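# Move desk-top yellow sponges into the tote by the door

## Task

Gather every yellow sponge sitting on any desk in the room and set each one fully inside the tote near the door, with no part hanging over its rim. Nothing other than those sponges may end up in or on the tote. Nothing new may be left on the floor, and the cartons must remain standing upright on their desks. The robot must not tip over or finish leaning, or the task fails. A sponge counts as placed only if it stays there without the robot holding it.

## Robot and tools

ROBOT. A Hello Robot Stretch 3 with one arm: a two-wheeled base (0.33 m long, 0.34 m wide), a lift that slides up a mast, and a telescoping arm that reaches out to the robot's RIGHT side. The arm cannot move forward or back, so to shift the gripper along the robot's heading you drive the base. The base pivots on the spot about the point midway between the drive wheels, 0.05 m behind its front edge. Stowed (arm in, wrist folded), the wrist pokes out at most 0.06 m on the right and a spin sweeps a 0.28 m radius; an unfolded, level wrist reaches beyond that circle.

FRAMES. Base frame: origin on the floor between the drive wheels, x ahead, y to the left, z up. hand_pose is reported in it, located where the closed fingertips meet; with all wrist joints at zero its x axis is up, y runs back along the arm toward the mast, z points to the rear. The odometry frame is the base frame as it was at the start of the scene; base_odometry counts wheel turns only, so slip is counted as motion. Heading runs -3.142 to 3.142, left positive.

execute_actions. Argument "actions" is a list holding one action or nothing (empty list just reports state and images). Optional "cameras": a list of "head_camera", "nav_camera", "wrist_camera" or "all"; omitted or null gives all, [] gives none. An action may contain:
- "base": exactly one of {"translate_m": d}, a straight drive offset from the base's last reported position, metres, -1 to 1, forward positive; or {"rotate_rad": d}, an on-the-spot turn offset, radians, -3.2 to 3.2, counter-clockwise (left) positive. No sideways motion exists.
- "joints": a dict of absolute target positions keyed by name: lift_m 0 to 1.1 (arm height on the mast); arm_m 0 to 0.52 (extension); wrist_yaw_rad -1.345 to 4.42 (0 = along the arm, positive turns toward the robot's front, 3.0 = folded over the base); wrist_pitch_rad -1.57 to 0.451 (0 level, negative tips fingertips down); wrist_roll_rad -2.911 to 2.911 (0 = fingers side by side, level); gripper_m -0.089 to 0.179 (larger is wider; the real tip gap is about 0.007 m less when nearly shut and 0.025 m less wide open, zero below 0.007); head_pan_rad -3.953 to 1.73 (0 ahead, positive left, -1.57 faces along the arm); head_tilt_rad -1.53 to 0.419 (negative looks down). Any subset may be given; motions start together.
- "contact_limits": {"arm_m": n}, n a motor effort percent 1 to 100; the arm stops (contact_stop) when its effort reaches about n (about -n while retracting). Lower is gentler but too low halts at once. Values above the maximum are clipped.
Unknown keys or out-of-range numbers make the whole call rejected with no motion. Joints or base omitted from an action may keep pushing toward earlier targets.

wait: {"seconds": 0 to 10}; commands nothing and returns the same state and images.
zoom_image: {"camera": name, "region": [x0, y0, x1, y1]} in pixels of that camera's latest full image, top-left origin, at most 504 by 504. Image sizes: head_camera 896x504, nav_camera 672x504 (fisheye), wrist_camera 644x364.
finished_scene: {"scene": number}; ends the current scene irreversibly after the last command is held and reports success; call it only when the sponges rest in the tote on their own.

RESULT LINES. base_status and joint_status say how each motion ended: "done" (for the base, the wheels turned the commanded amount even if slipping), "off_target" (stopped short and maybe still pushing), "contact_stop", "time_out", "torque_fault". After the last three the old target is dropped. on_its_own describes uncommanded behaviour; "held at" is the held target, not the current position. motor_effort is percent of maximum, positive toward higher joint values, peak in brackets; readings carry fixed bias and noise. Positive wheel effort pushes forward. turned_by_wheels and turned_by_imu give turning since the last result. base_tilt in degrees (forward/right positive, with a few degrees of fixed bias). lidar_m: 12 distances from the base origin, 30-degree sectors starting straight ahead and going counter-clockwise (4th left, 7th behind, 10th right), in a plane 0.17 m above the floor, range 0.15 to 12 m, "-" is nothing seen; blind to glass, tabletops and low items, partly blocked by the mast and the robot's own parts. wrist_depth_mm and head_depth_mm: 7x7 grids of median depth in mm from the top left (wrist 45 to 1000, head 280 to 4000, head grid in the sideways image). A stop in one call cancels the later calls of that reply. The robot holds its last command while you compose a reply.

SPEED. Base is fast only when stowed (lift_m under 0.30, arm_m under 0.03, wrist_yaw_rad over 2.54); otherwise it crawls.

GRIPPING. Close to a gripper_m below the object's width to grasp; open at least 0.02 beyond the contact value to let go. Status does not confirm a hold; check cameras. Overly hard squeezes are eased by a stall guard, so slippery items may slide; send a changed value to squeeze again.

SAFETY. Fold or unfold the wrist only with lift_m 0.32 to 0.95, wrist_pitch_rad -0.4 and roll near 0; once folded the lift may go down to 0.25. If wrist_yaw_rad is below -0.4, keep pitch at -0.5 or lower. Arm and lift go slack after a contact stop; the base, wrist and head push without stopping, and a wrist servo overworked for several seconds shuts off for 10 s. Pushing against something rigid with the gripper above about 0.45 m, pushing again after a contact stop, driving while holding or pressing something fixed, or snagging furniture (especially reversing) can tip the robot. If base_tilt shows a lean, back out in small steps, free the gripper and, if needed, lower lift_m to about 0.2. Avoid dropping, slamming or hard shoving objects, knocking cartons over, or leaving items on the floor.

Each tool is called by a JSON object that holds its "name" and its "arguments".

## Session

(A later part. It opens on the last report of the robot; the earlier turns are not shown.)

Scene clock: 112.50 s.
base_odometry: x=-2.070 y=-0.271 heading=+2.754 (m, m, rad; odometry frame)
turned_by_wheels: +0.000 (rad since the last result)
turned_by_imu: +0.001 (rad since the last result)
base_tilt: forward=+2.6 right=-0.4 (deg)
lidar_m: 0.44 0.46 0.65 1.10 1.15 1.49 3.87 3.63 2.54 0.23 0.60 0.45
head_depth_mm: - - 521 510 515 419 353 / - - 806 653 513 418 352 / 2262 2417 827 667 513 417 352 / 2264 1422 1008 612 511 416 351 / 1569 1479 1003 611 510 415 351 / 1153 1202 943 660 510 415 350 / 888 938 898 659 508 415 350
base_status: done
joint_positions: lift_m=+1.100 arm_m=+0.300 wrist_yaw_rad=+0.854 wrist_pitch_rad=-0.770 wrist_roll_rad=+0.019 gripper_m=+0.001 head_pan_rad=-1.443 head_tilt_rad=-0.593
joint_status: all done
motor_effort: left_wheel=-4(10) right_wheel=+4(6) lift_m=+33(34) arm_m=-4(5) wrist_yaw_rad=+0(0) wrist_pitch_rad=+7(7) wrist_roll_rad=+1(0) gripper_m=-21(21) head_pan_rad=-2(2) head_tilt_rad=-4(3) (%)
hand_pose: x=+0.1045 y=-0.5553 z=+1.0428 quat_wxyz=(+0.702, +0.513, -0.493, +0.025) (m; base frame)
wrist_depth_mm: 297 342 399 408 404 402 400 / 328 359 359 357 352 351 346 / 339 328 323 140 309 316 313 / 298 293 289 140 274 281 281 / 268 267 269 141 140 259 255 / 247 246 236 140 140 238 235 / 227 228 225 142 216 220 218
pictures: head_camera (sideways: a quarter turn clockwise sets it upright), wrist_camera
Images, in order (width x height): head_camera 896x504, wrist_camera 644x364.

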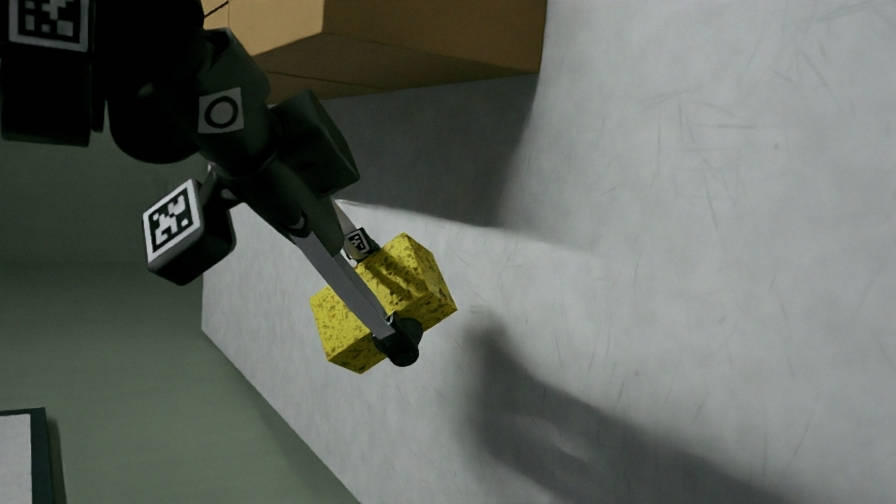

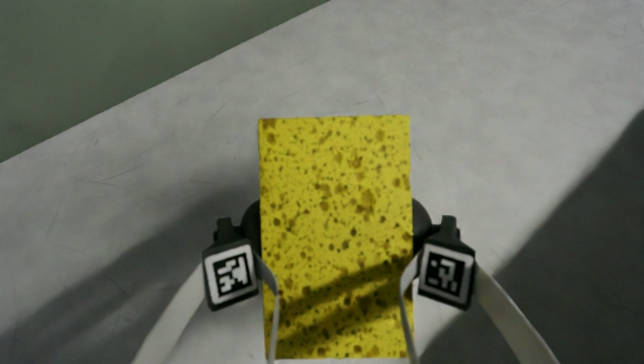

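{"name": "execute_actions", "arguments": {"actions": [{"base":{"translate_m":-0.74},"joints":{"wrist_pitch_rad":-0.42,"wrist_yaw_rad":1.6,"arm_m":0.0,"head_pan_rad":-2.4,"head_tilt_rad":-0.45}}], "cameras": ["head_camera","nav_camera"]}}

Scene clock: 122.30 s.
base_odometry: x=-1.385 y=-0.551 heading=+2.754 (m, m, rad; odometry frame)
turned_by_wheels: +0.000 (rad since the last result)
turned_by_imu: -0.001 (rad since the last result)
base_tilt: forward=+2.6 right=-0.4 (deg)
lidar_m: 1.17 1.23 1.16 1.13 0.90 1.66 3.14 3.43 2.55 2.33 1.61 0.75
head_depth_mm: - - - - 2309 1768 1451 / - - - 2893 2282 1771 1449 / - - - 3036 2296 1775 1446 / - - - 2989 2275 1759 1448 / - - - 3179 2277 1756 1441 / - - - 3152 2257 1753 1445 / - - - 2887 2277 1758 1446
base_status: done
joint_positions: lift_m=+1.100 arm_m=+0.001 wrist_yaw_rad=+1.599 wrist_pitch_rad=-0.445 wrist_roll_rad=+0.019 gripper_m=+0.001 head_pan_rad=-2.393 head_tilt_rad=-0.458
joint_status: all done
motor_effort: left_wheel=-4(11) right_wheel=+4(5) lift_m=+33(34) arm_m=-4(4) wrist_yaw_rad=+0(1) wrist_pitch_rad=+8(8) wrist_roll_rad=+0(0) gripper_m=-21(21) head_pan_rad=-2(29) head_tilt_rad=+5(20) (%)
hand_pose: x=+0.1994 y=-0.1403 z=+1.1063 quat_wxyz=(+0.590, +0.607, -0.374, +0.380) (m; base frame)
wrist_depth_mm: - - - - 956 954 450 / - - - - 716 687 462 / - - - 140 514 535 488 / - - - 141 407 438 430 / - - - 141 140 - 393 / - - - 141 140 - - / - - - 141 - - -
pictures: head_camera (sideways: a quarter turn clockwise sets it upright), nav_camera (sideways: a quarter turn counterclockwise sets it upright)
Images, in order (width x height): head_camera 896x504, nav_camera 672x504.

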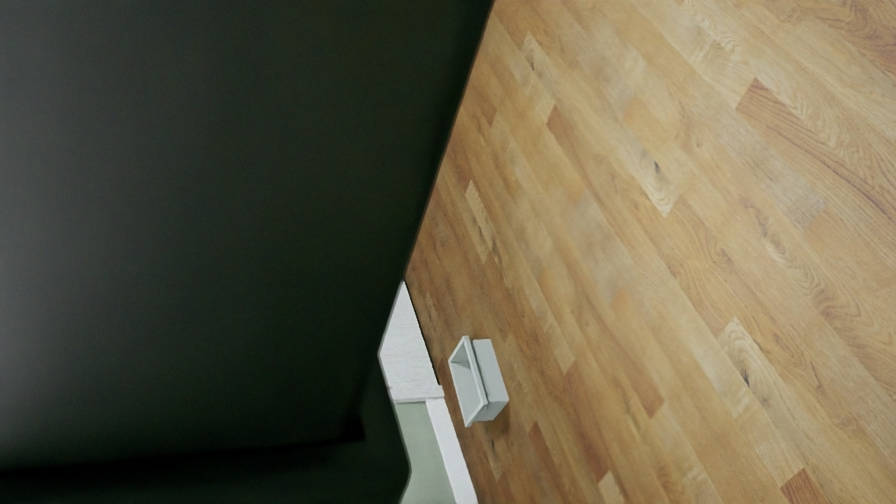

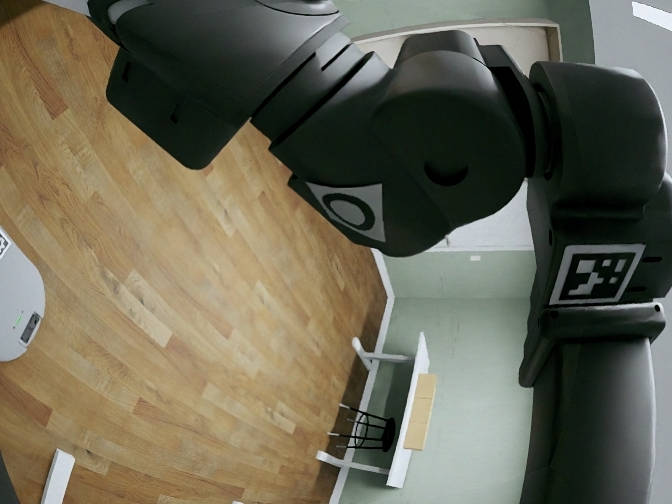

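{"name": "execute_actions", "arguments": {"actions": [{"base":{"rotate_rad":0.777},"joints":{"lift_m":0.9,"head_pan_rad":-2.95,"head_tilt_rad":-0.5}}], "cameras": []}}

{"name": "execute_actions", "arguments": {"actions": [{"base":{"translate_m":-0.58},"joints":{"lift_m":0.29,"wrist_yaw_rad":2.62,"wrist_pitch_rad":-0.4}}], "cameras": ["head_camera"]}}

Scene clock: 128.23 s.
base_odometry: x=-1.385 y=-0.551 heading=-2.753 (m, m, rad; odometry frame)
turned_by_wheels: +0.777 (rad since the last result)
turned_by_imu: +0.765 (rad since the last result)
base_tilt: forward=+2.6 right=-0.5 (deg)
lidar_m: 1.29 1.13 1.13 0.90 2.36 3.14 3.02 2.33 1.62 1.34 0.75 1.17
head_depth_mm: 3226 3546 3849 2995 2162 - - / 3019 3272 3532 2989 2169 1818 - / 2834 3071 3314 2979 2167 1708 1406 / 2676 2866 3098 2810 2155 1706 1398 / 2549 2722 2911 2961 2159 1692 1404 / 2292 2423 2601 2687 2172 1692 1401 / 2264 2378 2504 2608 2146 1692 1400
base_status: done
joint_positions: lift_m=+0.900 arm_m=+0.001 wrist_yaw_rad=+1.599 wrist_pitch_rad=-0.444 wrist_roll_rad=+0.019 gripper_m=+0.001 head_pan_rad=-2.943 head_tilt_rad=-0.494
joint_status: all done
motor_effort: left_wheel=-4(10) right_wheel=+4(8) lift_m=+26(27) arm_m=-4(5) wrist_yaw_rad=+1(0) wrist_pitch_rad=+8(8) wrist_roll_rad=+0(0) gripper_m=-21(21) head_pan_rad=-3(23) head_tilt_rad=-2(9) (%)
hand_pose: x=+0.1995 y=-0.1402 z=+0.9070 quat_wxyz=(+0.589, +0.607, -0.374, +0.380) (m; base frame)
wrist_depth_mm: 857 989 - - - 880 791 / 880 - - - - 927 830 / 931 - - 140 - - 843 / - - - 140 - - 897 / - - - 141 139 - 971 / - - - 141 141 - - / - - - 141 976 - -
pictures: none
No camera images: the call's "cameras" was empty. Leave "cameras" out to get every camera's image.

Scene clock: 135.40 s.
base_odometry: x=-0.848 y=-0.331 heading=-2.753 (m, m, rad; odometry frame)
turned_by_wheels: +0.000 (rad since the last result)
turned_by_imu: -0.001 (rad since the last result)
base_tilt: forward=+2.6 right=-0.4 (deg)
lidar_m: 1.76 1.54 1.10 1.79 2.81 2.53 2.54 2.02 1.90 1.53 1.57 1.13
head_depth_mm: 2766 2994 3281 2961 2169 1712 1406 / 2546 2760 3000 2992 2176 1706 1407 / 2400 2572 2771 2904 2162 1696 1404 / 2255 2421 2606 2770 2149 1705 1397 / 2155 2305 2432 2618 2138 1699 1402 / 2032 2169 2318 2475 2151 1691 1401 / 1822 1933 2072 2245 2115 1696 1394
base_status: done
joint_positions: lift_m=+0.290 arm_m=+0.001 wrist_yaw_rad=+2.618 wrist_pitch_rad=-0.424 wrist_roll_rad=+0.019 gripper_m=+0.001 head_pan_rad=-2.943 head_tilt_rad=-0.495
joint_status: all done
motor_effort: left_wheel=-4(16) right_wheel=+3(8) lift_m=+25(26) arm_m=-4(5) wrist_yaw_rad=+1(0) wrist_pitch_rad=+8(9) wrist_roll_rad=+0(0) gripper_m=-21(22) head_pan_rad=-2(2) head_tilt_rad=-2(3) (%)
hand_pose: x=+0.0906 y=+0.0473 z=+0.3015 quat_wxyz=(+0.323, +0.712, -0.038, +0.623) (m; base frame)
wrist_depth_mm: - - - - - - - / - - - - - - - / 875 854 862 140 802 847 799 / 708 695 702 140 633 679 662 / 596 578 576 141 140 564 566 / 518 495 - 141 140 489 479 / - - 427 141 404 429 420
pictures: head_camera (sideways: a quarter turn clockwise sets it upright)
Images, in order (width x height): head_camera 896x504.

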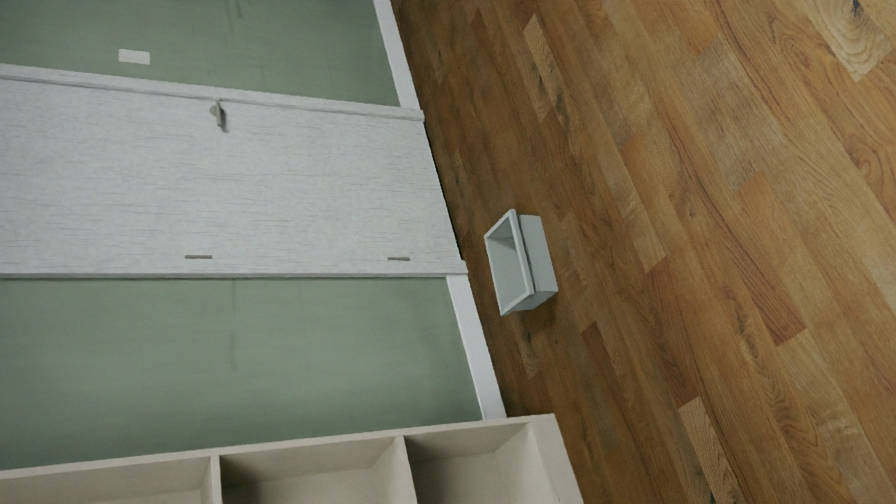

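{"name": "execute_actions", "arguments": {"actions": [{"base":{"translate_m":-1.0},"joints":{"head_pan_rad":-2.7,"head_tilt_rad":-0.8}}], "cameras": ["head_camera"]}}

{"name": "execute_actions", "arguments": {"actions": [{"base":{"translate_m":-0.78},"joints":{"head_pan_rad":-2.0,"head_tilt_rad":-1.15}}], "cameras": ["head_camera"]}}

Scene clock: 143.00 s.
base_odometry: x=+0.078 y=+0.048 heading=-2.753 (m, m, rad; odometry frame)
turned_by_wheels: +0.000 (rad since the last result)
turned_by_imu: -0.002 (rad since the last result)
base_tilt: forward=+2.6 right=-0.5 (deg)
lidar_m: 2.59 1.85 1.93 2.66 2.49 2.06 1.70 1.50 1.20 1.43 1.85 2.02
head_depth_mm: 1538 1745 2026 1895 1587 1357 1192 / 1474 1674 1936 1899 1573 1364 1185 / 1431 1610 1852 1874 1544 1353 1192 / 1397 1572 1802 1877 1540 1351 1184 / 1360 1520 1721 1850 1565 1353 1180 / 1317 1473 1654 1820 1565 1347 1187 / 1277 1411 1587 1717 1567 1345 1180
base_status: done
joint_positions: lift_m=+0.290 arm_m=+0.001 wrist_yaw_rad=+2.618 wrist_pitch_rad=-0.424 wrist_roll_rad=+0.019 gripper_m=+0.001 head_pan_rad=-2.707 head_tilt_rad=-0.791
joint_status: all done
motor_effort: left_wheel=-3(15) right_wheel=+3(6) lift_m=+25(25) arm_m=-5(5) wrist_yaw_rad=+2(1) wrist_pitch_rad=+7(8) wrist_roll_rad=+0(0) gripper_m=-20(21) head_pan_rad=+1(15) head_tilt_rad=-4(25) (%)
hand_pose: x=+0.0906 y=+0.0473 z=+0.3015 quat_wxyz=(+0.323, +0.712, -0.038, +0.623) (m; base frame)
wrist_depth_mm: - - - - - - - / - - - - - - - / 894 876 875 140 795 844 833 / 711 719 692 140 613 678 660 / 589 588 591 141 139 554 554 / 514 498 - 141 141 485 482 / - - 422 141 409 426 421
pictures: head_camera (sideways: a quarter turn clockwise sets it upright)
Images, in order (width x height): head_camera 896x504.

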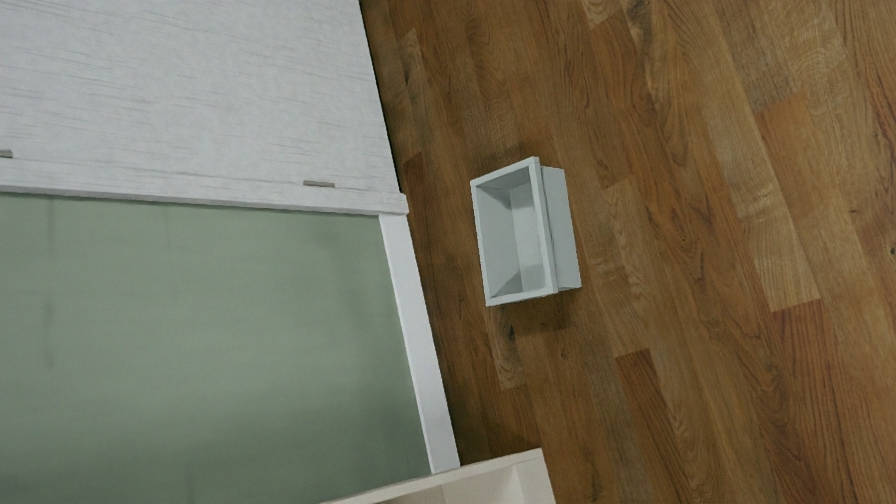

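Scene clock: 147.30 s.
base_odometry: x=+0.799 y=+0.343 heading=-2.753 (m, m, rad; odometry frame)
turned_by_wheels: +0.000 (rad since the last result)
turned_by_imu: -0.002 (rad since the last result)
base_tilt: forward=+2.7 right=-0.5 (deg)
lidar_m: 2.77 2.55 2.34 1.61 1.50 1.84 1.06 0.92 0.94 0.86 1.49 2.37
head_depth_mm: 912 1072 1281 1416 1306 1202 - / 949 1117 1363 1426 1305 1213 - / 978 1166 1443 1423 1288 1228 - / 1022 1226 1503 1419 1286 - - / 1066 1282 1525 1418 1281 1228 1095 / 1071 1233 1406 1412 1294 1194 1108 / 928 1037 1416 1415 1291 1193 1104
base_status: done
joint_positions: lift_m=+0.290 arm_m=+0.001 wrist_yaw_rad=+2.618 wrist_pitch_rad=-0.424 wrist_roll_rad=+0.019 gripper_m=+0.001 head_pan_rad=-2.007 head_tilt_rad=-1.136
joint_status: all done
motor_effort: left_wheel=-3(15) right_wheel=+3(6) lift_m=+25(25) arm_m=-5(4) wrist_yaw_rad=+2(2) wrist_pitch_rad=+8(8) wrist_roll_rad=+0(0) gripper_m=-21(22) head_pan_rad=+2(25) head_tilt_rad=-5(32) (%)
hand_pose: x=+0.0906 y=+0.0473 z=+0.3015 quat_wxyz=(+0.323, +0.712, -0.038, +0.623) (m; base frame)
wrist_depth_mm: - - - - - - - / - - - - - - - / 903 890 863 140 790 848 855 / 726 694 706 141 626 678 661 / 590 591 590 140 140 570 563 / 532 510 - 140 140 480 473 / - - 430 141 408 429 423
pictures: head_camera (sideways: a quarter turn clockwise sets it upright)
Images, in order (width x height): head_camera 896x504.

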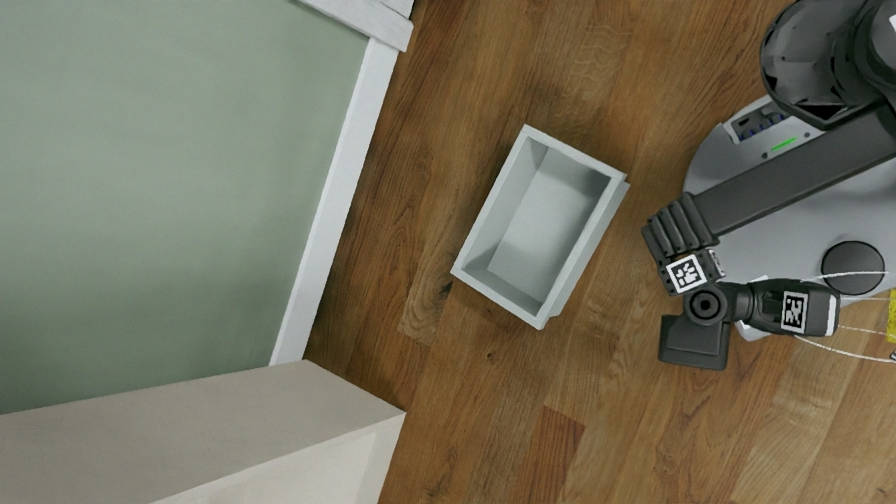

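{"name": "execute_actions", "arguments": {"actions": [{"base":{"translate_m":-0.225},"joints":{"arm_m":0.314,"lift_m":0.315,"wrist_yaw_rad":2.19,"wrist_pitch_rad":-1.37,"head_pan_rad":-1.45,"head_tilt_rad":-1.2}}], "cameras": ["head_camera","wrist_camera"]}}

Scene clock: 156.33 s.
base_odometry: x=+1.008 y=+0.428 heading=-2.753 (m, m, rad; odometry frame)
turned_by_wheels: +0.000 (rad since the last result)
turned_by_imu: +0.000 (rad since the last result)
base_tilt: forward=+2.7 right=-0.4 (deg)
lidar_m: 2.98 2.76 2.49 1.58 1.80 1.52 0.88 0.75 0.75 0.87 1.50 2.55
head_depth_mm: 936 1062 1237 1368 1286 1195 1126 / 1038 1199 1406 1395 1283 1206 - / 1076 1335 1495 1360 1275 - - / 982 1201 1474 1389 1262 1215 - / 1014 1484 1473 1381 1276 1185 1105 / 1622 1561 1502 1384 1275 1188 1109 / 1608 1622 1495 1378 1272 1186 1110
base_status: done
joint_positions: lift_m=+0.315 arm_m=+0.314 wrist_yaw_rad=+2.192 wrist_pitch_rad=-1.367 wrist_roll_rad=+0.019 gripper_m=+0.001 head_pan_rad=-1.456 head_tilt_rad=-1.186
joint_status: all done
motor_effort: left_wheel=-3(15) right_wheel=+3(6) lift_m=+33(34) arm_m=+3(4) wrist_yaw_rad=-1(2) wrist_pitch_rad=-1(7) wrist_roll_rad=+1(0) gripper_m=-21(21) head_pan_rad=+1(22) head_tilt_rad=-7(16) (%)
hand_pose: x=+0.0017 y=-0.4424 z=+0.1977 quat_wxyz=(+0.650, +0.694, +0.141, +0.277) (m; base frame)
wrist_depth_mm: - 360 361 354 350 352 351 / - 362 357 356 357 352 349 / 245 288 303 139 236 352 350 / 259 328 360 140 238 349 350 / 311 325 358 140 140 355 353 / 310 321 332 141 140 352 352 / 311 266 267 141 240 359 353
pictures: head_camera (sideways: a quarter turn clockwise sets it upright), wrist_camera
Images, in order (width x height): head_camera 896x504, wrist_camera 644x364.

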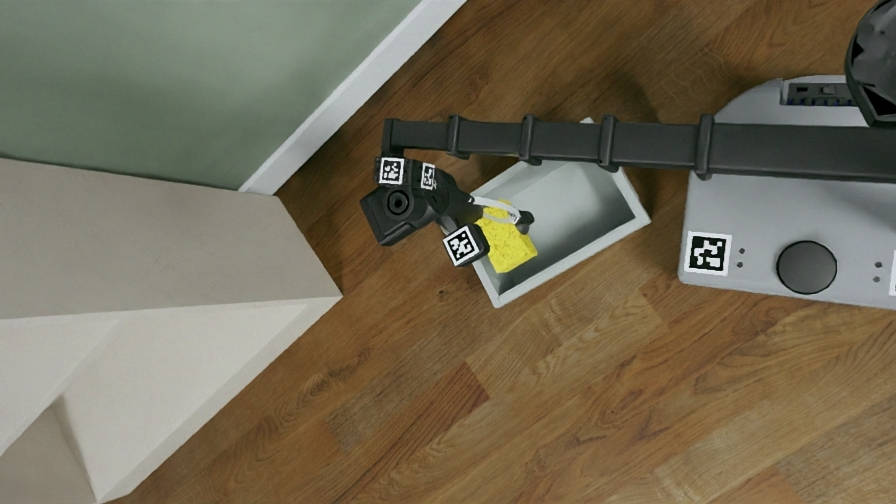

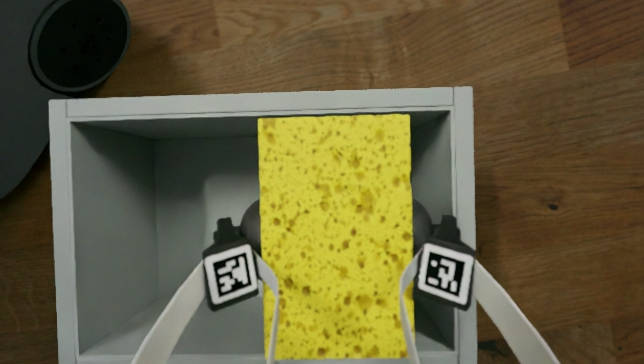

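{"name": "execute_actions", "arguments": {"actions": [{"joints":{"lift_m":0.149}}], "cameras": ["wrist_camera"]}}

Scene clock: 160.70 s.
base_odometry: x=+1.008 y=+0.428 heading=-2.753 (m, m, rad; odometry frame)
turned_by_wheels: +0.000 (rad since the last result)
turned_by_imu: +0.000 (rad since the last result)
base_tilt: forward=+2.6 right=-0.4 (deg)
lidar_m: 2.99 2.76 2.49 1.58 1.80 1.53 0.87 0.75 0.75 0.87 1.50 2.54
head_depth_mm: 941 1065 1237 1371 1287 1191 1127 / 1038 1198 1419 1395 1280 1206 - / 1079 1329 1501 1415 1269 - - / 983 1192 1475 1406 1254 1215 - / 1016 1483 1472 1374 1281 1187 1107 / 1617 1568 1503 1384 1273 1187 1104 / 1622 1628 1508 1376 1272 1183 1106
base_status: not commanded
joint_positions: lift_m=+0.149 arm_m=+0.314 wrist_yaw_rad=+2.192 wrist_pitch_rad=-1.367 wrist_roll_rad=+0.019 gripper_m=+0.001 head_pan_rad=-1.456 head_tilt_rad=-1.186
joint_status: all done
motor_effort: left_wheel=-3(3) right_wheel=+3(3) lift_m=+25(26) arm_m=+3(2) wrist_yaw_rad=-1(2) wrist_pitch_rad=-1(1) wrist_roll_rad=+0(0) gripper_m=-21(20) head_pan_rad=+2(1) head_tilt_rad=-7(7) (%)
hand_pose: x=+0.0017 y=-0.4424 z=+0.0321 quat_wxyz=(+0.650, +0.694, +0.141, +0.277) (m; base frame)
wrist_depth_mm: 95 97 98 100 101 103 97 / 143 146 149 153 157 143 106 / 194 195 192 140 188 163 107 / 195 193 191 140 189 164 107 / 195 194 193 141 140 165 108 / 195 194 192 141 141 154 109 / 196 196 194 141 191 187 108
pictures: wrist_camera
Images, in order (width x height): wrist_camera 644x364.

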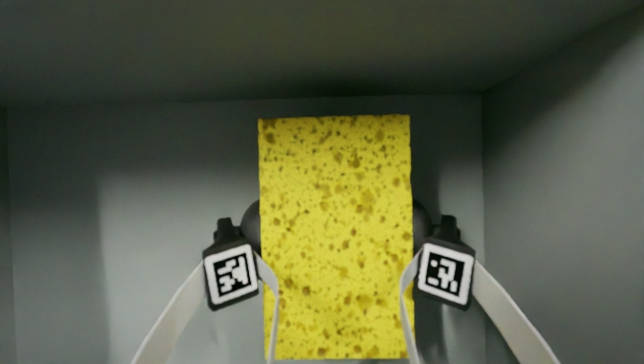

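{"name": "execute_actions", "arguments": {"actions": [{"joints":{"gripper_m":0.092}}], "cameras": ["wrist_camera"]}}

Scene clock: 162.97 s.
base_odometry: x=+1.008 y=+0.428 heading=-2.753 (m, m, rad; odometry frame)
turned_by_wheels: +0.000 (rad since the last result)
turned_by_imu: +0.000 (rad since the last result)
base_tilt: forward=+2.7 right=-0.4 (deg)
lidar_m: 2.98 2.76 2.49 1.58 1.80 1.52 0.87 0.75 0.75 0.87 1.50 2.54
head_depth_mm: 937 1064 1238 1370 1291 1196 1122 / 1038 1198 1410 1385 1282 1204 - / 1079 1326 1492 1421 1267 - - / 987 1202 1473 1404 1256 1215 - / 1014 1487 1469 1383 1277 1189 1107 / 1619 1567 1495 1381 1275 1185 1106 / 1611 1619 1498 1379 1280 1185 1108
base_status: not commanded
joint_positions: lift_m=+0.149 arm_m=+0.314 wrist_yaw_rad=+2.192 wrist_pitch_rad=-1.367 wrist_roll_rad=+0.019 gripper_m=+0.092 head_pan_rad=-1.456 head_tilt_rad=-1.186
joint_status: all done
motor_effort: left_wheel=-3(3) right_wheel=+3(2) lift_m=+25(26) arm_m=+3(3) wrist_yaw_rad=-2(1) wrist_pitch_rad=-1(1) wrist_roll_rad=+0(0) gripper_m=+1(83) head_pan_rad=+2(2) head_tilt_rad=-8(8) (%)
hand_pose: x=+0.0017 y=-0.4424 z=+0.0321 quat_wxyz=(+0.650, +0.694, +0.141, +0.277) (m; base frame)
wrist_depth_mm: 95 97 98 100 102 103 97 / 143 145 149 153 156 143 106 / 192 192 192 147 188 164 107 / 195 194 192 146 191 163 107 / 194 194 193 147 146 154 108 / 195 194 194 147 147 145 109 / 198 194 193 147 192 181 104
pictures: wrist_camera
Images, in order (width x height): wrist_camera 644x364.

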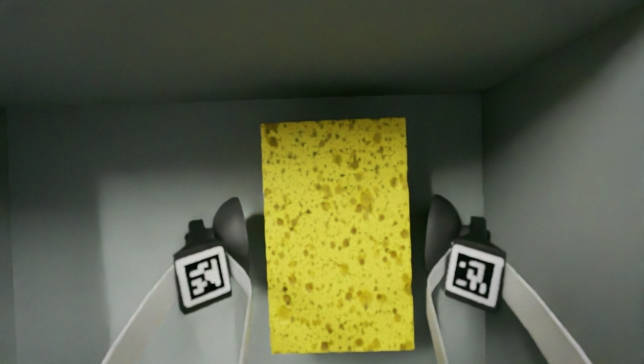

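{"name": "execute_actions", "arguments": {"actions": [{"joints":{"lift_m":0.285,"head_pan_rad":0.2,"head_tilt_rad":-0.35}}], "cameras": ["wrist_camera"]}}

{"name": "execute_actions", "arguments": {"actions": [{"base":{"rotate_rad":0.195},"joints":{"lift_m":0.295,"arm_m":0.0,"wrist_yaw_rad":2.62,"wrist_pitch_rad":-0.4}}], "cameras": ["head_camera"]}}

Scene clock: 182.53 s.
base_odometry: x=+1.008 y=+0.428 heading=-2.753 (m, m, rad; odometry frame)
turned_by_wheels: +0.000 (rad since the last result)
turned_by_imu: +0.001 (rad since the last result)
base_tilt: forward=+2.7 right=-0.5 (deg)
lidar_m: 2.97 2.77 2.48 1.58 1.80 1.52 0.87 0.75 0.75 0.88 1.50 2.55
head_depth_mm: 3248 3362 3505 3520 2714 1993 1584 / 3448 3620 3833 3855 2714 2000 1572 / 3270 3469 3660 3808 2705 1978 1573 / 3120 3300 3448 3543 2664 1978 1576 / 2951 3063 3258 3370 2679 1975 1574 / 2771 2891 2615 3111 2684 1986 1576 / 2638 2751 2232 2993 2674 1982 1570
base_status: not commanded
joint_positions: lift_m=+0.285 arm_m=+0.314 wrist_yaw_rad=+2.192 wrist_pitch_rad=-1.367 wrist_roll_rad=+0.019 gripper_m=+0.092 head_pan_rad=+0.193 head_tilt_rad=-0.360
joint_status: all done
motor_effort: left_wheel=-3(3) right_wheel=+3(3) lift_m=+33(35) arm_m=+3(3) wrist_yaw_rad=-1(1) wrist_pitch_rad=-1(0) wrist_roll_rad=+0(0) gripper_m=+0(1) head_pan_rad=+2(29) head_tilt_rad=+5(46) (%)
hand_pose: x=+0.0017 y=-0.4424 z=+0.1677 quat_wxyz=(+0.650, +0.694, +0.141, +0.277) (m; base frame)
wrist_depth_mm: - 326 327 329 327 322 321 / 212 333 331 325 209 323 319 / 223 288 306 280 272 321 323 / 233 328 326 282 325 322 323 / 232 323 325 283 322 324 324 / 229 301 327 327 324 325 326 / 229 267 267 267 260 218 324
pictures: wrist_camera
Images, in order (width x height): wrist_camera 644x364.

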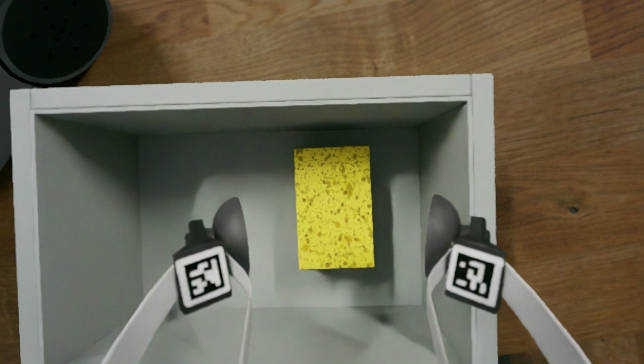

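Scene clock: 186.07 s.
base_odometry: x=+1.008 y=+0.428 heading=-2.558 (m, m, rad; odometry frame)
turned_by_wheels: +0.195 (rad since the last result)
turned_by_imu: +0.192 (rad since the last result)
base_tilt: forward=+2.6 right=-0.5 (deg)
lidar_m: 2.76 2.49 2.08 1.58 1.38 1.12 0.80 0.75 0.80 0.87 1.58 2.98
head_depth_mm: 3136 3258 3589 3685 2725 2006 1588 / 2997 3166 3351 3603 2715 1996 1582 / 2903 3066 3206 3393 2681 1986 1577 / 2803 2950 2466 3242 2699 1965 1573 / 2695 2834 2318 3134 2676 1981 1567 / 2595 2755 2203 3005 2676 1982 1577 / 2508 2623 2116 2887 2696 1980 1568
base_status: done
joint_positions: lift_m=+0.295 arm_m=+0.001 wrist_yaw_rad=+2.618 wrist_pitch_rad=-0.424 wrist_roll_rad=+0.019 gripper_m=+0.092 head_pan_rad=+0.193 head_tilt_rad=-0.359
joint_status: all done
motor_effort: left_wheel=-3(9) right_wheel=+3(10) lift_m=+33(33) arm_m=-5(5) wrist_yaw_rad=+1(1) wrist_pitch_rad=+7(9) wrist_roll_rad=+1(0) gripper_m=+0(0) head_pan_rad=+2(2) head_tilt_rad=+6(6) (%)
hand_pose: x=+0.0906 y=+0.0473 z=+0.3062 quat_wxyz=(+0.323, +0.712, -0.038, +0.623) (m; base frame)
wrist_depth_mm: - - - - - - - / - - - - - - - / 898 886 885 860 877 855 826 / 718 720 688 689 672 683 682 / 604 591 603 581 585 584 569 / 521 510 494 501 491 500 499 / - - 446 432 439 431 426
pictures: head_camera (sideways: a quarter turn clockwise sets it upright)
Images, in order (width x height): head_camera 896x504.

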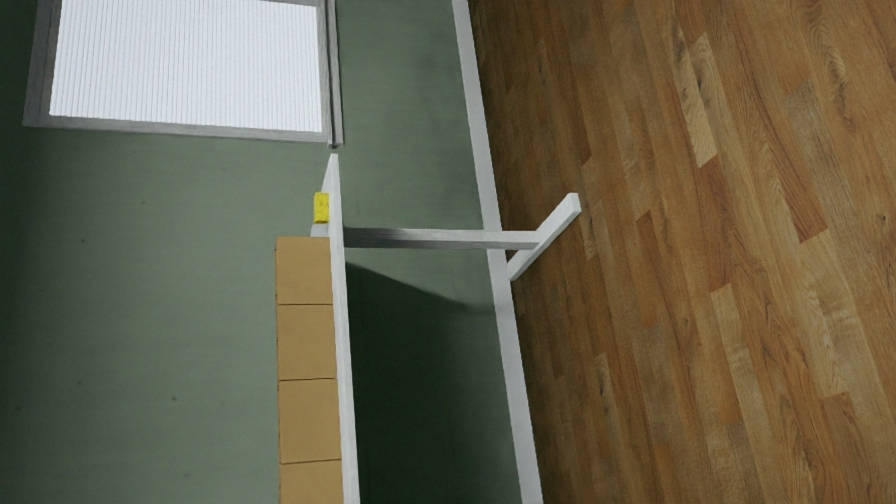

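{"name": "execute_actions", "arguments": {"actions": [{"base":{"translate_m":1.0}}], "cameras": []}}

{"name": "execute_actions", "arguments": {"actions": [{"base":{"translate_m":0.84},"joints":{"head_pan_rad":0.5,"head_tilt_rad":-0.5}}], "cameras": ["head_camera"]}}

Scene clock: 192.20 s.
base_odometry: x=+0.173 y=-0.122 heading=-2.558 (m, m, rad; odometry frame)
turned_by_wheels: +0.000 (rad since the last result)
turned_by_imu: +0.003 (rad since the last result)
base_tilt: forward=+2.6 right=-0.5 (deg)
lidar_m: 1.78 2.14 1.76 2.03 1.75 1.93 1.67 1.33 1.61 2.19 2.02 2.12
head_depth_mm: 2233 2381 2515 2677 2715 2005 1589 / 2177 2294 2422 2594 2664 1993 1586 / 2091 2197 2307 2446 2566 1996 1583 / 2024 2103 2216 2328 2436 1974 1572 / 1936 2026 1944 2230 2351 1995 1582 / 1863 1967 1434 2177 2267 1995 1574 / 1807 1881 1374 2064 2186 1969 1572
base_status: done
joint_positions: lift_m=+0.295 arm_m=+0.001 wrist_yaw_rad=+2.618 wrist_pitch_rad=-0.423 wrist_roll_rad=+0.019 gripper_m=+0.092 head_pan_rad=+0.193 head_tilt_rad=-0.359
joint_status: not commanded
motor_effort: left_wheel=-4(10) right_wheel=+4(11) lift_m=+33(33) arm_m=-4(4) wrist_yaw_rad=+1(2) wrist_pitch_rad=+7(7) wrist_roll_rad=+0(0) gripper_m=+0(1) head_pan_rad=+2(2) head_tilt_rad=+4(5) (%)
hand_pose: x=+0.0907 y=+0.0475 z=+0.3064 quat_wxyz=(+0.322, +0.712, -0.038, +0.623) (m; base frame)
wrist_depth_mm: - - - - - - - / - - - - - - - / 895 904 896 889 870 852 824 / 720 713 702 719 704 679 689 / 600 591 603 578 582 605 552 / 513 505 487 504 497 504 498 / - - 445 441 435 426 425
pictures: none
No camera images: the call's "cameras" was empty. Leave "cameras" out to get every camera's image.

Scene clock: 196.77 s.
base_odometry: x=-0.528 y=-0.585 heading=-2.558 (m, m, rad; odometry frame)
turned_by_wheels: +0.000 (rad since the last result)
turned_by_imu: +0.003 (rad since the last result)
base_tilt: forward=+2.6 right=-0.4 (deg)
lidar_m: 1.51 0.99 1.48 1.42 2.13 2.61 2.45 2.03 2.07 1.90 1.51 2.02
head_depth_mm: 1252 1346 1454 1546 1739 1718 1404 / 1240 1336 1432 813 1713 1711 1408 / 1230 1322 1374 767 1675 1696 1405 / 1222 1314 1298 789 1626 1558 1356 / 1205 1293 735 760 1662 1691 1399 / 1205 1285 725 749 1637 1689 1399 / 1191 1279 718 740 1612 1700 1396
base_status: done
joint_positions: lift_m=+0.295 arm_m=+0.001 wrist_yaw_rad=+2.618 wrist_pitch_rad=-0.423 wrist_roll_rad=+0.019 gripper_m=+0.092 head_pan_rad=+0.493 head_tilt_rad=-0.495
joint_status: all done
motor_effort: left_wheel=-5(10) right_wheel=+4(10) lift_m=+32(32) arm_m=-5(4) wrist_yaw_rad=+2(1) wrist_pitch_rad=+7(7) wrist_roll_rad=+0(0) gripper_m=+0(0) head_pan_rad=+1(17) head_tilt_rad=-3(16) (%)
hand_pose: x=+0.0907 y=+0.0475 z=+0.3065 quat_wxyz=(+0.322, +0.712, -0.038, +0.623) (m; base frame)
wrist_depth_mm: - - - - - - - / - - - - - - - / 901 902 885 882 828 832 837 / 709 720 706 702 701 661 685 / 600 589 605 586 574 588 572 / 521 514 499 502 494 504 489 / - - 446 433 431 431 425
pictures: head_camera (sideways: a quarter turn clockwise sets it upright)
Images, in order (width x height): head_camera 896x504.

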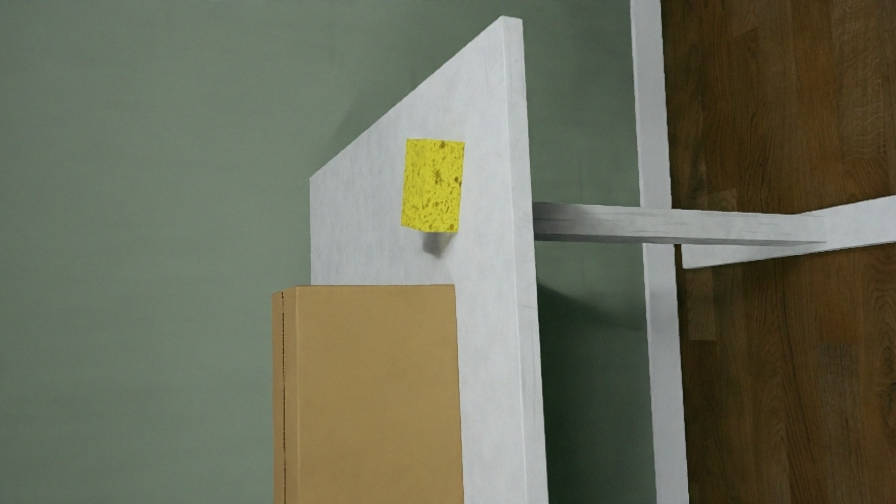

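{"name": "execute_actions", "arguments": {"actions": [{"base":{"translate_m":0.25},"joints":{"lift_m":0.6,"wrist_yaw_rad":1.5,"gripper_m":0.135}}], "cameras": []}}

{"name": "execute_actions", "arguments": {"actions": [{"base":{"rotate_rad":2.047},"joints":{"lift_m":1.03,"wrist_pitch_rad":-1.0,"arm_m":0.16,"head_pan_rad":-1.35,"head_tilt_rad":-0.62}}], "cameras": ["head_camera","nav_camera"]}}

Scene clock: 206.37 s.
base_odometry: x=-0.737 y=-0.723 heading=-2.559 (m, m, rad; odometry frame)
turned_by_wheels: +0.000 (rad since the last result)
turned_by_imu: +0.001 (rad since the last result)
base_tilt: forward=+2.7 right=-0.5 (deg)
lidar_m: 1.30 0.77 1.27 1.40 2.29 2.68 2.66 2.24 2.60 1.92 1.38 1.83
head_depth_mm: 1067 1143 1235 1340 1474 1607 1411 / 1057 1134 1224 1327 1405 1588 1406 / 1049 1124 1211 1268 588 1554 1404 / 1041 1114 1176 808 565 986 1369 / 1029 1099 1170 804 567 964 1329 / 1021 1096 1155 801 584 506 1394 / 1016 1089 1131 545 566 505 1402
base_status: done
joint_positions: lift_m=+0.600 arm_m=+0.001 wrist_yaw_rad=+1.503 wrist_pitch_rad=-0.422 wrist_roll_rad=+0.019 gripper_m=+0.135 head_pan_rad=+0.493 head_tilt_rad=-0.495
joint_status: all done
motor_effort: left_wheel=-5(12) right_wheel=+4(12) lift_m=+33(35) arm_m=-5(4) wrist_yaw_rad=-3(3) wrist_pitch_rad=+7(7) wrist_roll_rad=+1(0) gripper_m=+0(87) head_pan_rad=+2(2) head_tilt_rad=-3(3) (%)
hand_pose: x=+0.2020 y=-0.1616 z=+0.6116 quat_wxyz=(+0.603, +0.584, -0.409, +0.358) (m; base frame)
wrist_depth_mm: 917 - - - - - - / 970 - - - - - - / - - - - - - - / - - - - - - - / 942 - - - - - 951 / 849 - 860 872 843 789 814 / 760 729 740 751 760 725 722
pictures: none
No camera images: the call's "cameras" was empty. Leave "cameras" out to get every camera's image.

Scene clock: 211.10 s.
base_odometry: x=-0.737 y=-0.723 heading=-0.512 (m, m, rad; odometry frame)
turned_by_wheels: +2.047 (rad since the last result)
turned_by_imu: +2.016 (rad since the last result)
base_tilt: forward=+2.7 right=-0.5 (deg)
lidar_m: 2.49 2.29 2.71 2.26 2.24 1.93 1.38 1.86 1.32 0.77 1.25 1.40
head_depth_mm: 1015 1091 - - - 1533 1299 / 1027 1116 906 586 - 1527 1299 / 1035 1127 904 611 - 1436 1238 / 1045 1139 852 - 533 1553 1297 / 1057 1127 546 592 551 1526 1244 / 1065 1134 551 594 550 1522 1281 / 1079 1151 557 601 548 1518 1295
base_status: done
joint_positions: lift_m=+1.030 arm_m=+0.160 wrist_yaw_rad=+1.501 wrist_pitch_rad=-1.004 wrist_roll_rad=+0.019 gripper_m=+0.135 head_pan_rad=-1.343 head_tilt_rad=-0.613
joint_status: all done
motor_effort: left_wheel=-4(10) right_wheel=+4(8) lift_m=+33(34) arm_m=+2(3) wrist_yaw_rad=-1(2) wrist_pitch_rad=+1(6) wrist_roll_rad=+1(0) gripper_m=+0(0) head_pan_rad=-2(31) head_tilt_rad=-3(17) (%)
hand_pose: x=+0.0955 y=-0.3130 z=+0.9394 quat_wxyz=(+0.684, +0.673, -0.227, +0.167) (m; base frame)
wrist_depth_mm: - - - - - 191 189 / - - - - - 182 177 / - - - - - 190 167 / - - - - - - 158 / - - - - - - 151 / - - - - - - 144 / - - - - - 963 953
pictures: head_camera (sideways: a quarter turn clockwise sets it upright), nav_camera (sideways: a quarter turn counterclockwise sets it upright)
Images, in order (width x height): head_camera 896x504, nav_camera 672x504.

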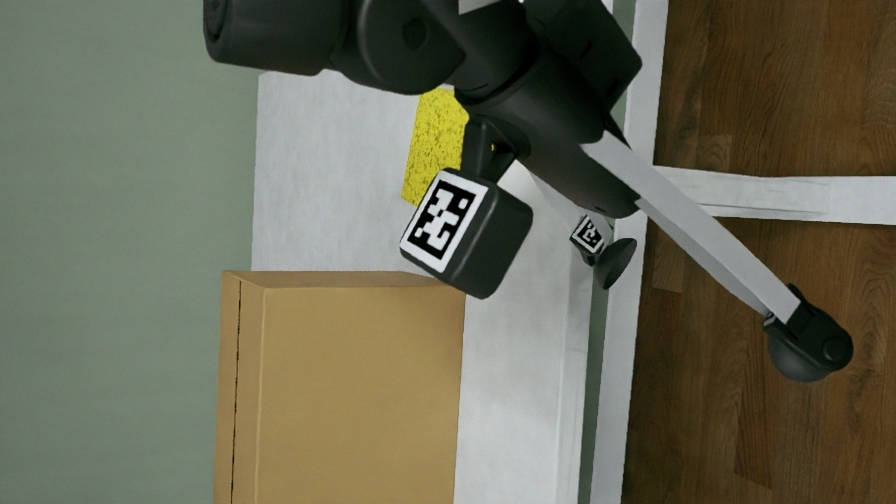

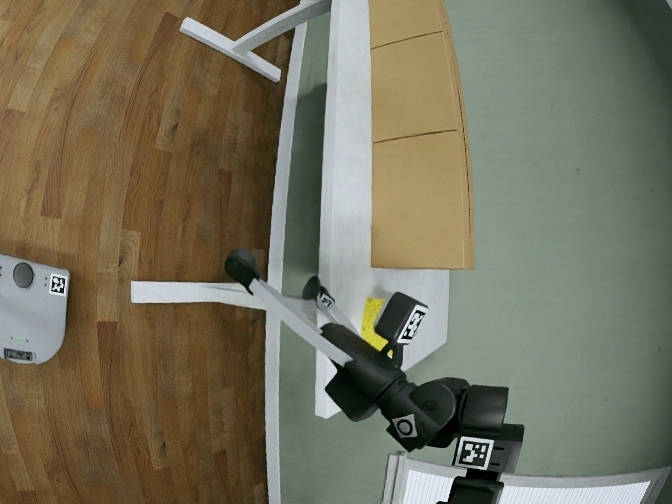

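{"name": "execute_actions", "arguments": {"actions": []}}

Scene clock: 214.00 s.
base_odometry: x=-0.737 y=-0.723 heading=-0.512 (m, m, rad; odometry frame)
turned_by_wheels: +0.000 (rad since the last result)
turned_by_imu: +0.000 (rad since the last result)
base_tilt: forward=+2.6 right=-0.5 (deg)
lidar_m: 2.48 2.30 2.71 2.26 2.24 1.92 1.38 1.85 1.32 0.77 1.25 1.40
head_depth_mm: 1017 1093 - - - 1539 1301 / 1025 1113 906 584 - 1533 1302 / 1037 1126 902 610 - 1436 1244 / 1049 1138 851 - 533 1567 1286 / 1058 1125 545 594 550 1528 1239 / 1069 1134 551 596 551 1512 1277 / 1078 1147 555 601 549 1521 1289
base_status: done
joint_positions: lift_m=+1.030 arm_m=+0.160 wrist_yaw_rad=+1.501 wrist_pitch_rad=-1.004 wrist_roll_rad=+0.019 gripper_m=+0.135 head_pan_rad=-1.343 head_tilt_rad=-0.613
joint_status: all done
motor_effort: left_wheel=-4(10) right_wheel=+4(8) lift_m=+33(34) arm_m=+3(3) wrist_yaw_rad=+0(2) wrist_pitch_rad=+1(6) wrist_roll_rad=+1(0) gripper_m=+0(0) head_pan_rad=-2(31) head_tilt_rad=-3(17) (%)
hand_pose: x=+0.0955 y=-0.3130 z=+0.9394 quat_wxyz=(+0.684, +0.673, -0.227, +0.167) (m; base frame)
wrist_depth_mm: - - - - - 191 187 / - - - - - 181 177 / - - - - - 189 167 / - - - - - - 159 / - - - - - - 151 / - - - - - - 144 / - - - - 969 993 980
pictures: head_camera (sideways: a quarter turn clockwise sets it upright), nav_camera (sideways: a quarter turn counterclockwise sets it upright), wrist_camera
Images, in order (width x height): head_camera 896x504, nav_camera 672x504, wrist_camera 644x364.

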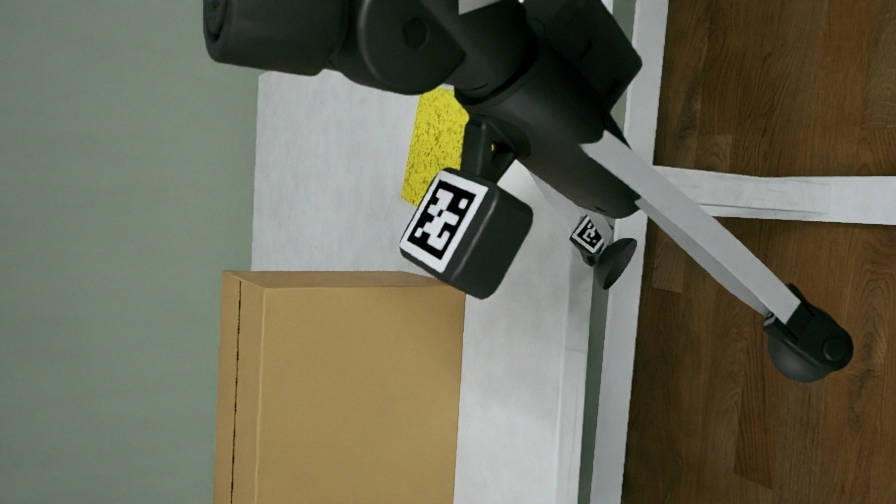

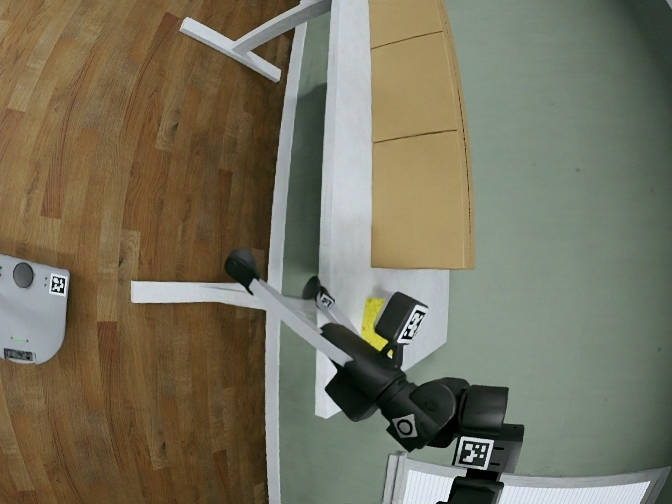

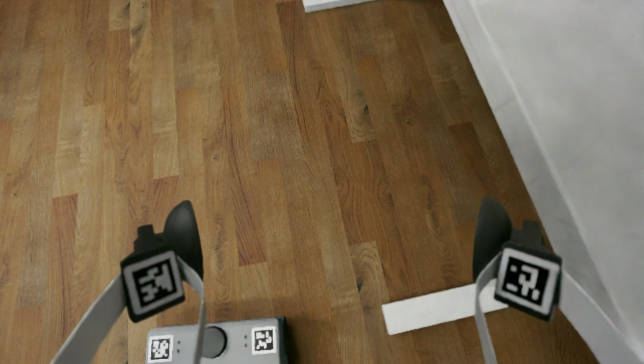

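{"name": "execute_actions", "arguments": {"actions": [{"joints":{"lift_m":1.052}}], "cameras": []}}

{"name": "execute_actions", "arguments": {"actions": [{"joints":{"lift_m":1.1,"arm_m":0.424}}], "cameras": ["wrist_camera","head_camera"]}}

Scene clock: 219.77 s.
base_odometry: x=-0.737 y=-0.723 heading=-0.512 (m, m, rad; odometry frame)
turned_by_wheels: +0.000 (rad since the last result)
turned_by_imu: +0.000 (rad since the last result)
base_tilt: forward=+2.6 right=-0.4 (deg)
lidar_m: 2.48 2.29 2.71 2.25 2.25 1.93 1.39 1.86 1.32 0.77 1.25 1.40
head_depth_mm: 1014 1080 - - 1566 1530 1301 / 1027 1121 907 734 1590 1531 1299 / 1037 1124 902 586 - 1417 1242 / 1044 1139 899 583 552 1490 1299 / 1057 1123 545 593 551 1569 1272 / 1063 1134 550 595 550 1517 1280 / 1081 1148 557 600 548 1527 1289
base_status: not commanded
joint_positions: lift_m=+1.052 arm_m=+0.160 wrist_yaw_rad=+1.501 wrist_pitch_rad=-1.004 wrist_roll_rad=+0.019 gripper_m=+0.135 head_pan_rad=-1.343 head_tilt_rad=-0.613
joint_status: all done
motor_effort: left_wheel=-5(4) right_wheel=+4(4) lift_m=+33(33) arm_m=+3(2) wrist_yaw_rad=-1(1) wrist_pitch_rad=+1(1) wrist_roll_rad=+0(0) gripper_m=+0(0) head_pan_rad=-2(2) head_tilt_rad=-4(3) (%)
hand_pose: x=+0.0955 y=-0.3130 z=+0.9614 quat_wxyz=(+0.684, +0.673, -0.227, +0.167) (m; base frame)
wrist_depth_mm: - - - - - 216 214 / - - - - - 205 201 / - - - - - 197 191 / - - - - - 199 180 / - - - - - 195 171 / - - - - - - 164 / - - - - - - 167
pictures: none
No camera images: the call's "cameras" was empty. Leave "cameras" out to get every camera's image.

Scene clock: 222.93 s.
base_odometry: x=-0.737 y=-0.723 heading=-0.512 (m, m, rad; odometry frame)
turned_by_wheels: +0.000 (rad since the last result)
turned_by_imu: +0.000 (rad since the last result)
base_tilt: forward=+2.6 right=-0.4 (deg)
lidar_m: 2.48 2.29 2.71 2.26 2.24 1.93 1.38 1.85 1.32 0.77 1.25 1.40
head_depth_mm: - - 1190 647 537 1540 1298 / 1028 1093 856 585 535 1530 1298 / 1035 1145 956 602 535 1422 1242 / 1046 1137 852 616 534 1532 1298 / 1056 1121 545 592 550 1514 1295 / 1070 1136 550 593 550 1517 1296 / 1078 1147 555 600 547 1519 1286
base_status: not commanded
joint_positions: lift_m=+1.100 arm_m=+0.424 wrist_yaw_rad=+1.501 wrist_pitch_rad=-1.005 wrist_roll_rad=+0.019 gripper_m=+0.135 head_pan_rad=-1.343 head_tilt_rad=-0.613
joint_status: all done
motor_effort: left_wheel=-4(4) right_wheel=+4(4) lift_m=+33(34) arm_m=+3(2) wrist_yaw_rad=-1(0) wrist_pitch_rad=+1(2) wrist_roll_rad=+0(0) gripper_m=+0(0) head_pan_rad=-2(2) head_tilt_rad=-3(3) (%)
hand_pose: x=+0.0954 y=-0.5770 z=+1.0093 quat_wxyz=(+0.684, +0.673, -0.227, +0.167) (m; base frame)
wrist_depth_mm: - 285 106 110 119 130 274 / - 268 260 136 148 249 258 / - 250 247 175 198 242 241 / - 238 236 229 231 231 229 / - 229 222 223 219 221 217 / - - 213 210 210 206 208 / - 204 202 164 159 198 199
pictures: head_camera (sideways: a quarter turn clockwise sets it upright), wrist_camera
Images, in order (width x height): head_camera 896x504, wrist_camera 644x364.

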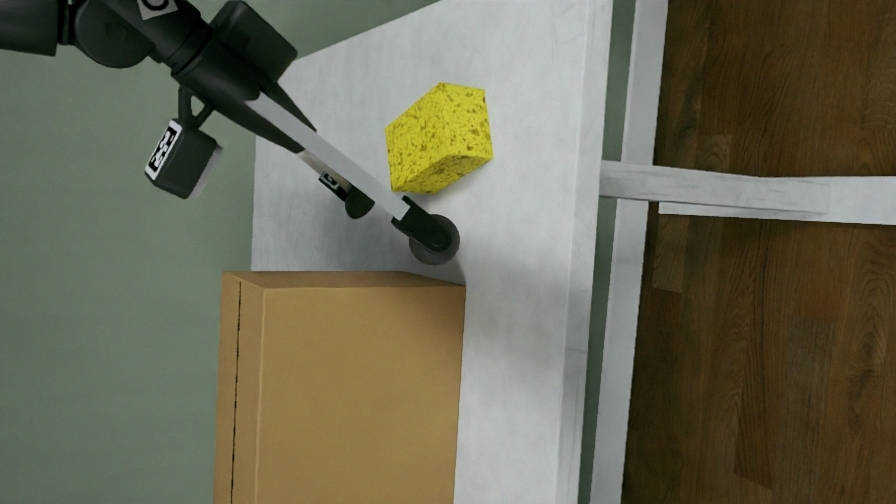

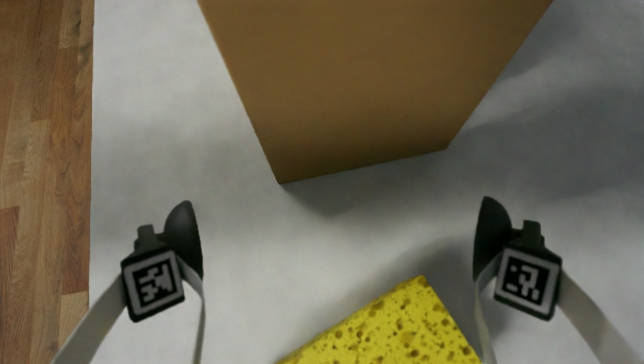

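{"name": "execute_actions", "arguments": {"actions": [{"joints":{"wrist_yaw_rad":0.45,"wrist_pitch_rad":-0.95}}], "cameras": ["wrist_camera","head_camera"]}}

Scene clock: 238.53 s.
base_odometry: x=-0.737 y=-0.723 heading=-0.512 (m, m, rad; odometry frame)
turned_by_wheels: +0.000 (rad since the last result)
turned_by_imu: +0.000 (rad since the last result)
base_tilt: forward=+2.6 right=-0.5 (deg)
lidar_m: 2.47 2.29 2.71 2.25 2.25 1.93 1.39 1.86 1.32 0.77 1.25 1.40
head_depth_mm: - - 1199 647 536 1536 1308 / 1025 1134 857 586 535 1524 1297 / 1035 1128 905 610 534 1418 1245 / 1046 1135 849 635 534 1528 1289 / 1056 1123 545 592 550 1527 1288 / 1069 1134 551 594 548 1518 1291 / 1076 1148 555 599 547 1517 1297
base_status: not commanded
joint_positions: lift_m=+1.100 arm_m=+0.424 wrist_yaw_rad=+0.453 wrist_pitch_rad=-0.965 wrist_roll_rad=+0.019 gripper_m=+0.135 head_pan_rad=-1.343 head_tilt_rad=-0.613
joint_status: all done
motor_effort: left_wheel=-4(4) right_wheel=+4(4) lift_m=+33(33) arm_m=+2(3) wrist_yaw_rad=-2(2) wrist_pitch_rad=+5(5) wrist_roll_rad=+0(0) gripper_m=+0(1) head_pan_rad=-3(2) head_tilt_rad=-4(3) (%)
hand_pose: x=+0.0336 y=-0.6820 z=+1.0141 quat_wxyz=(+0.679, +0.459, -0.543, -0.184) (m; base frame)
wrist_depth_mm: 303 302 298 296 291 289 554 / 282 280 277 275 271 270 659 / 265 262 258 256 257 253 763 / 163 244 243 241 239 238 956 / 171 209 228 227 227 227 - / 179 - 217 217 214 210 - / 181 207 164 199 201 202 -
pictures: head_camera (sideways: a quarter turn clockwise sets it upright), wrist_camera
Images, in order (width x height): head_camera 896x504, wrist_camera 644x364.

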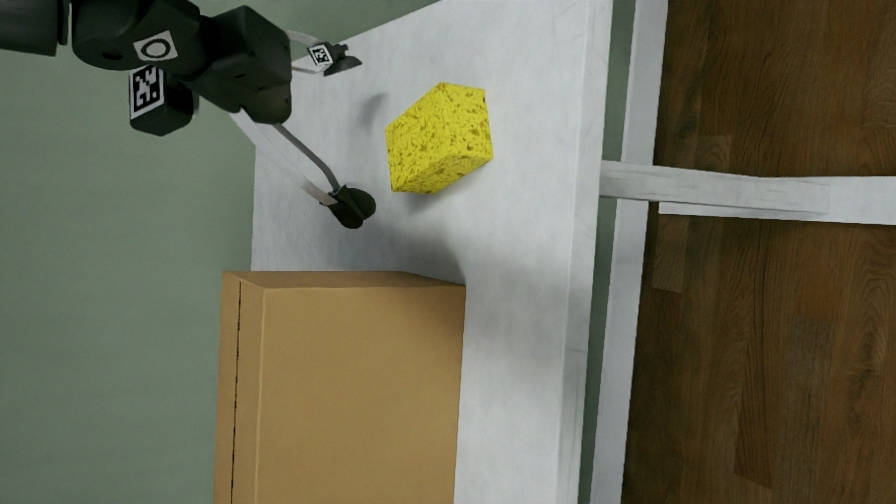

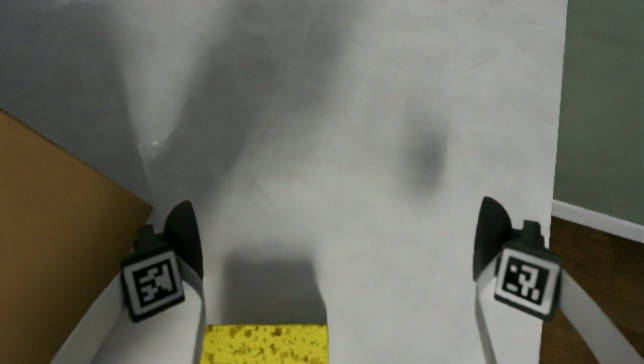

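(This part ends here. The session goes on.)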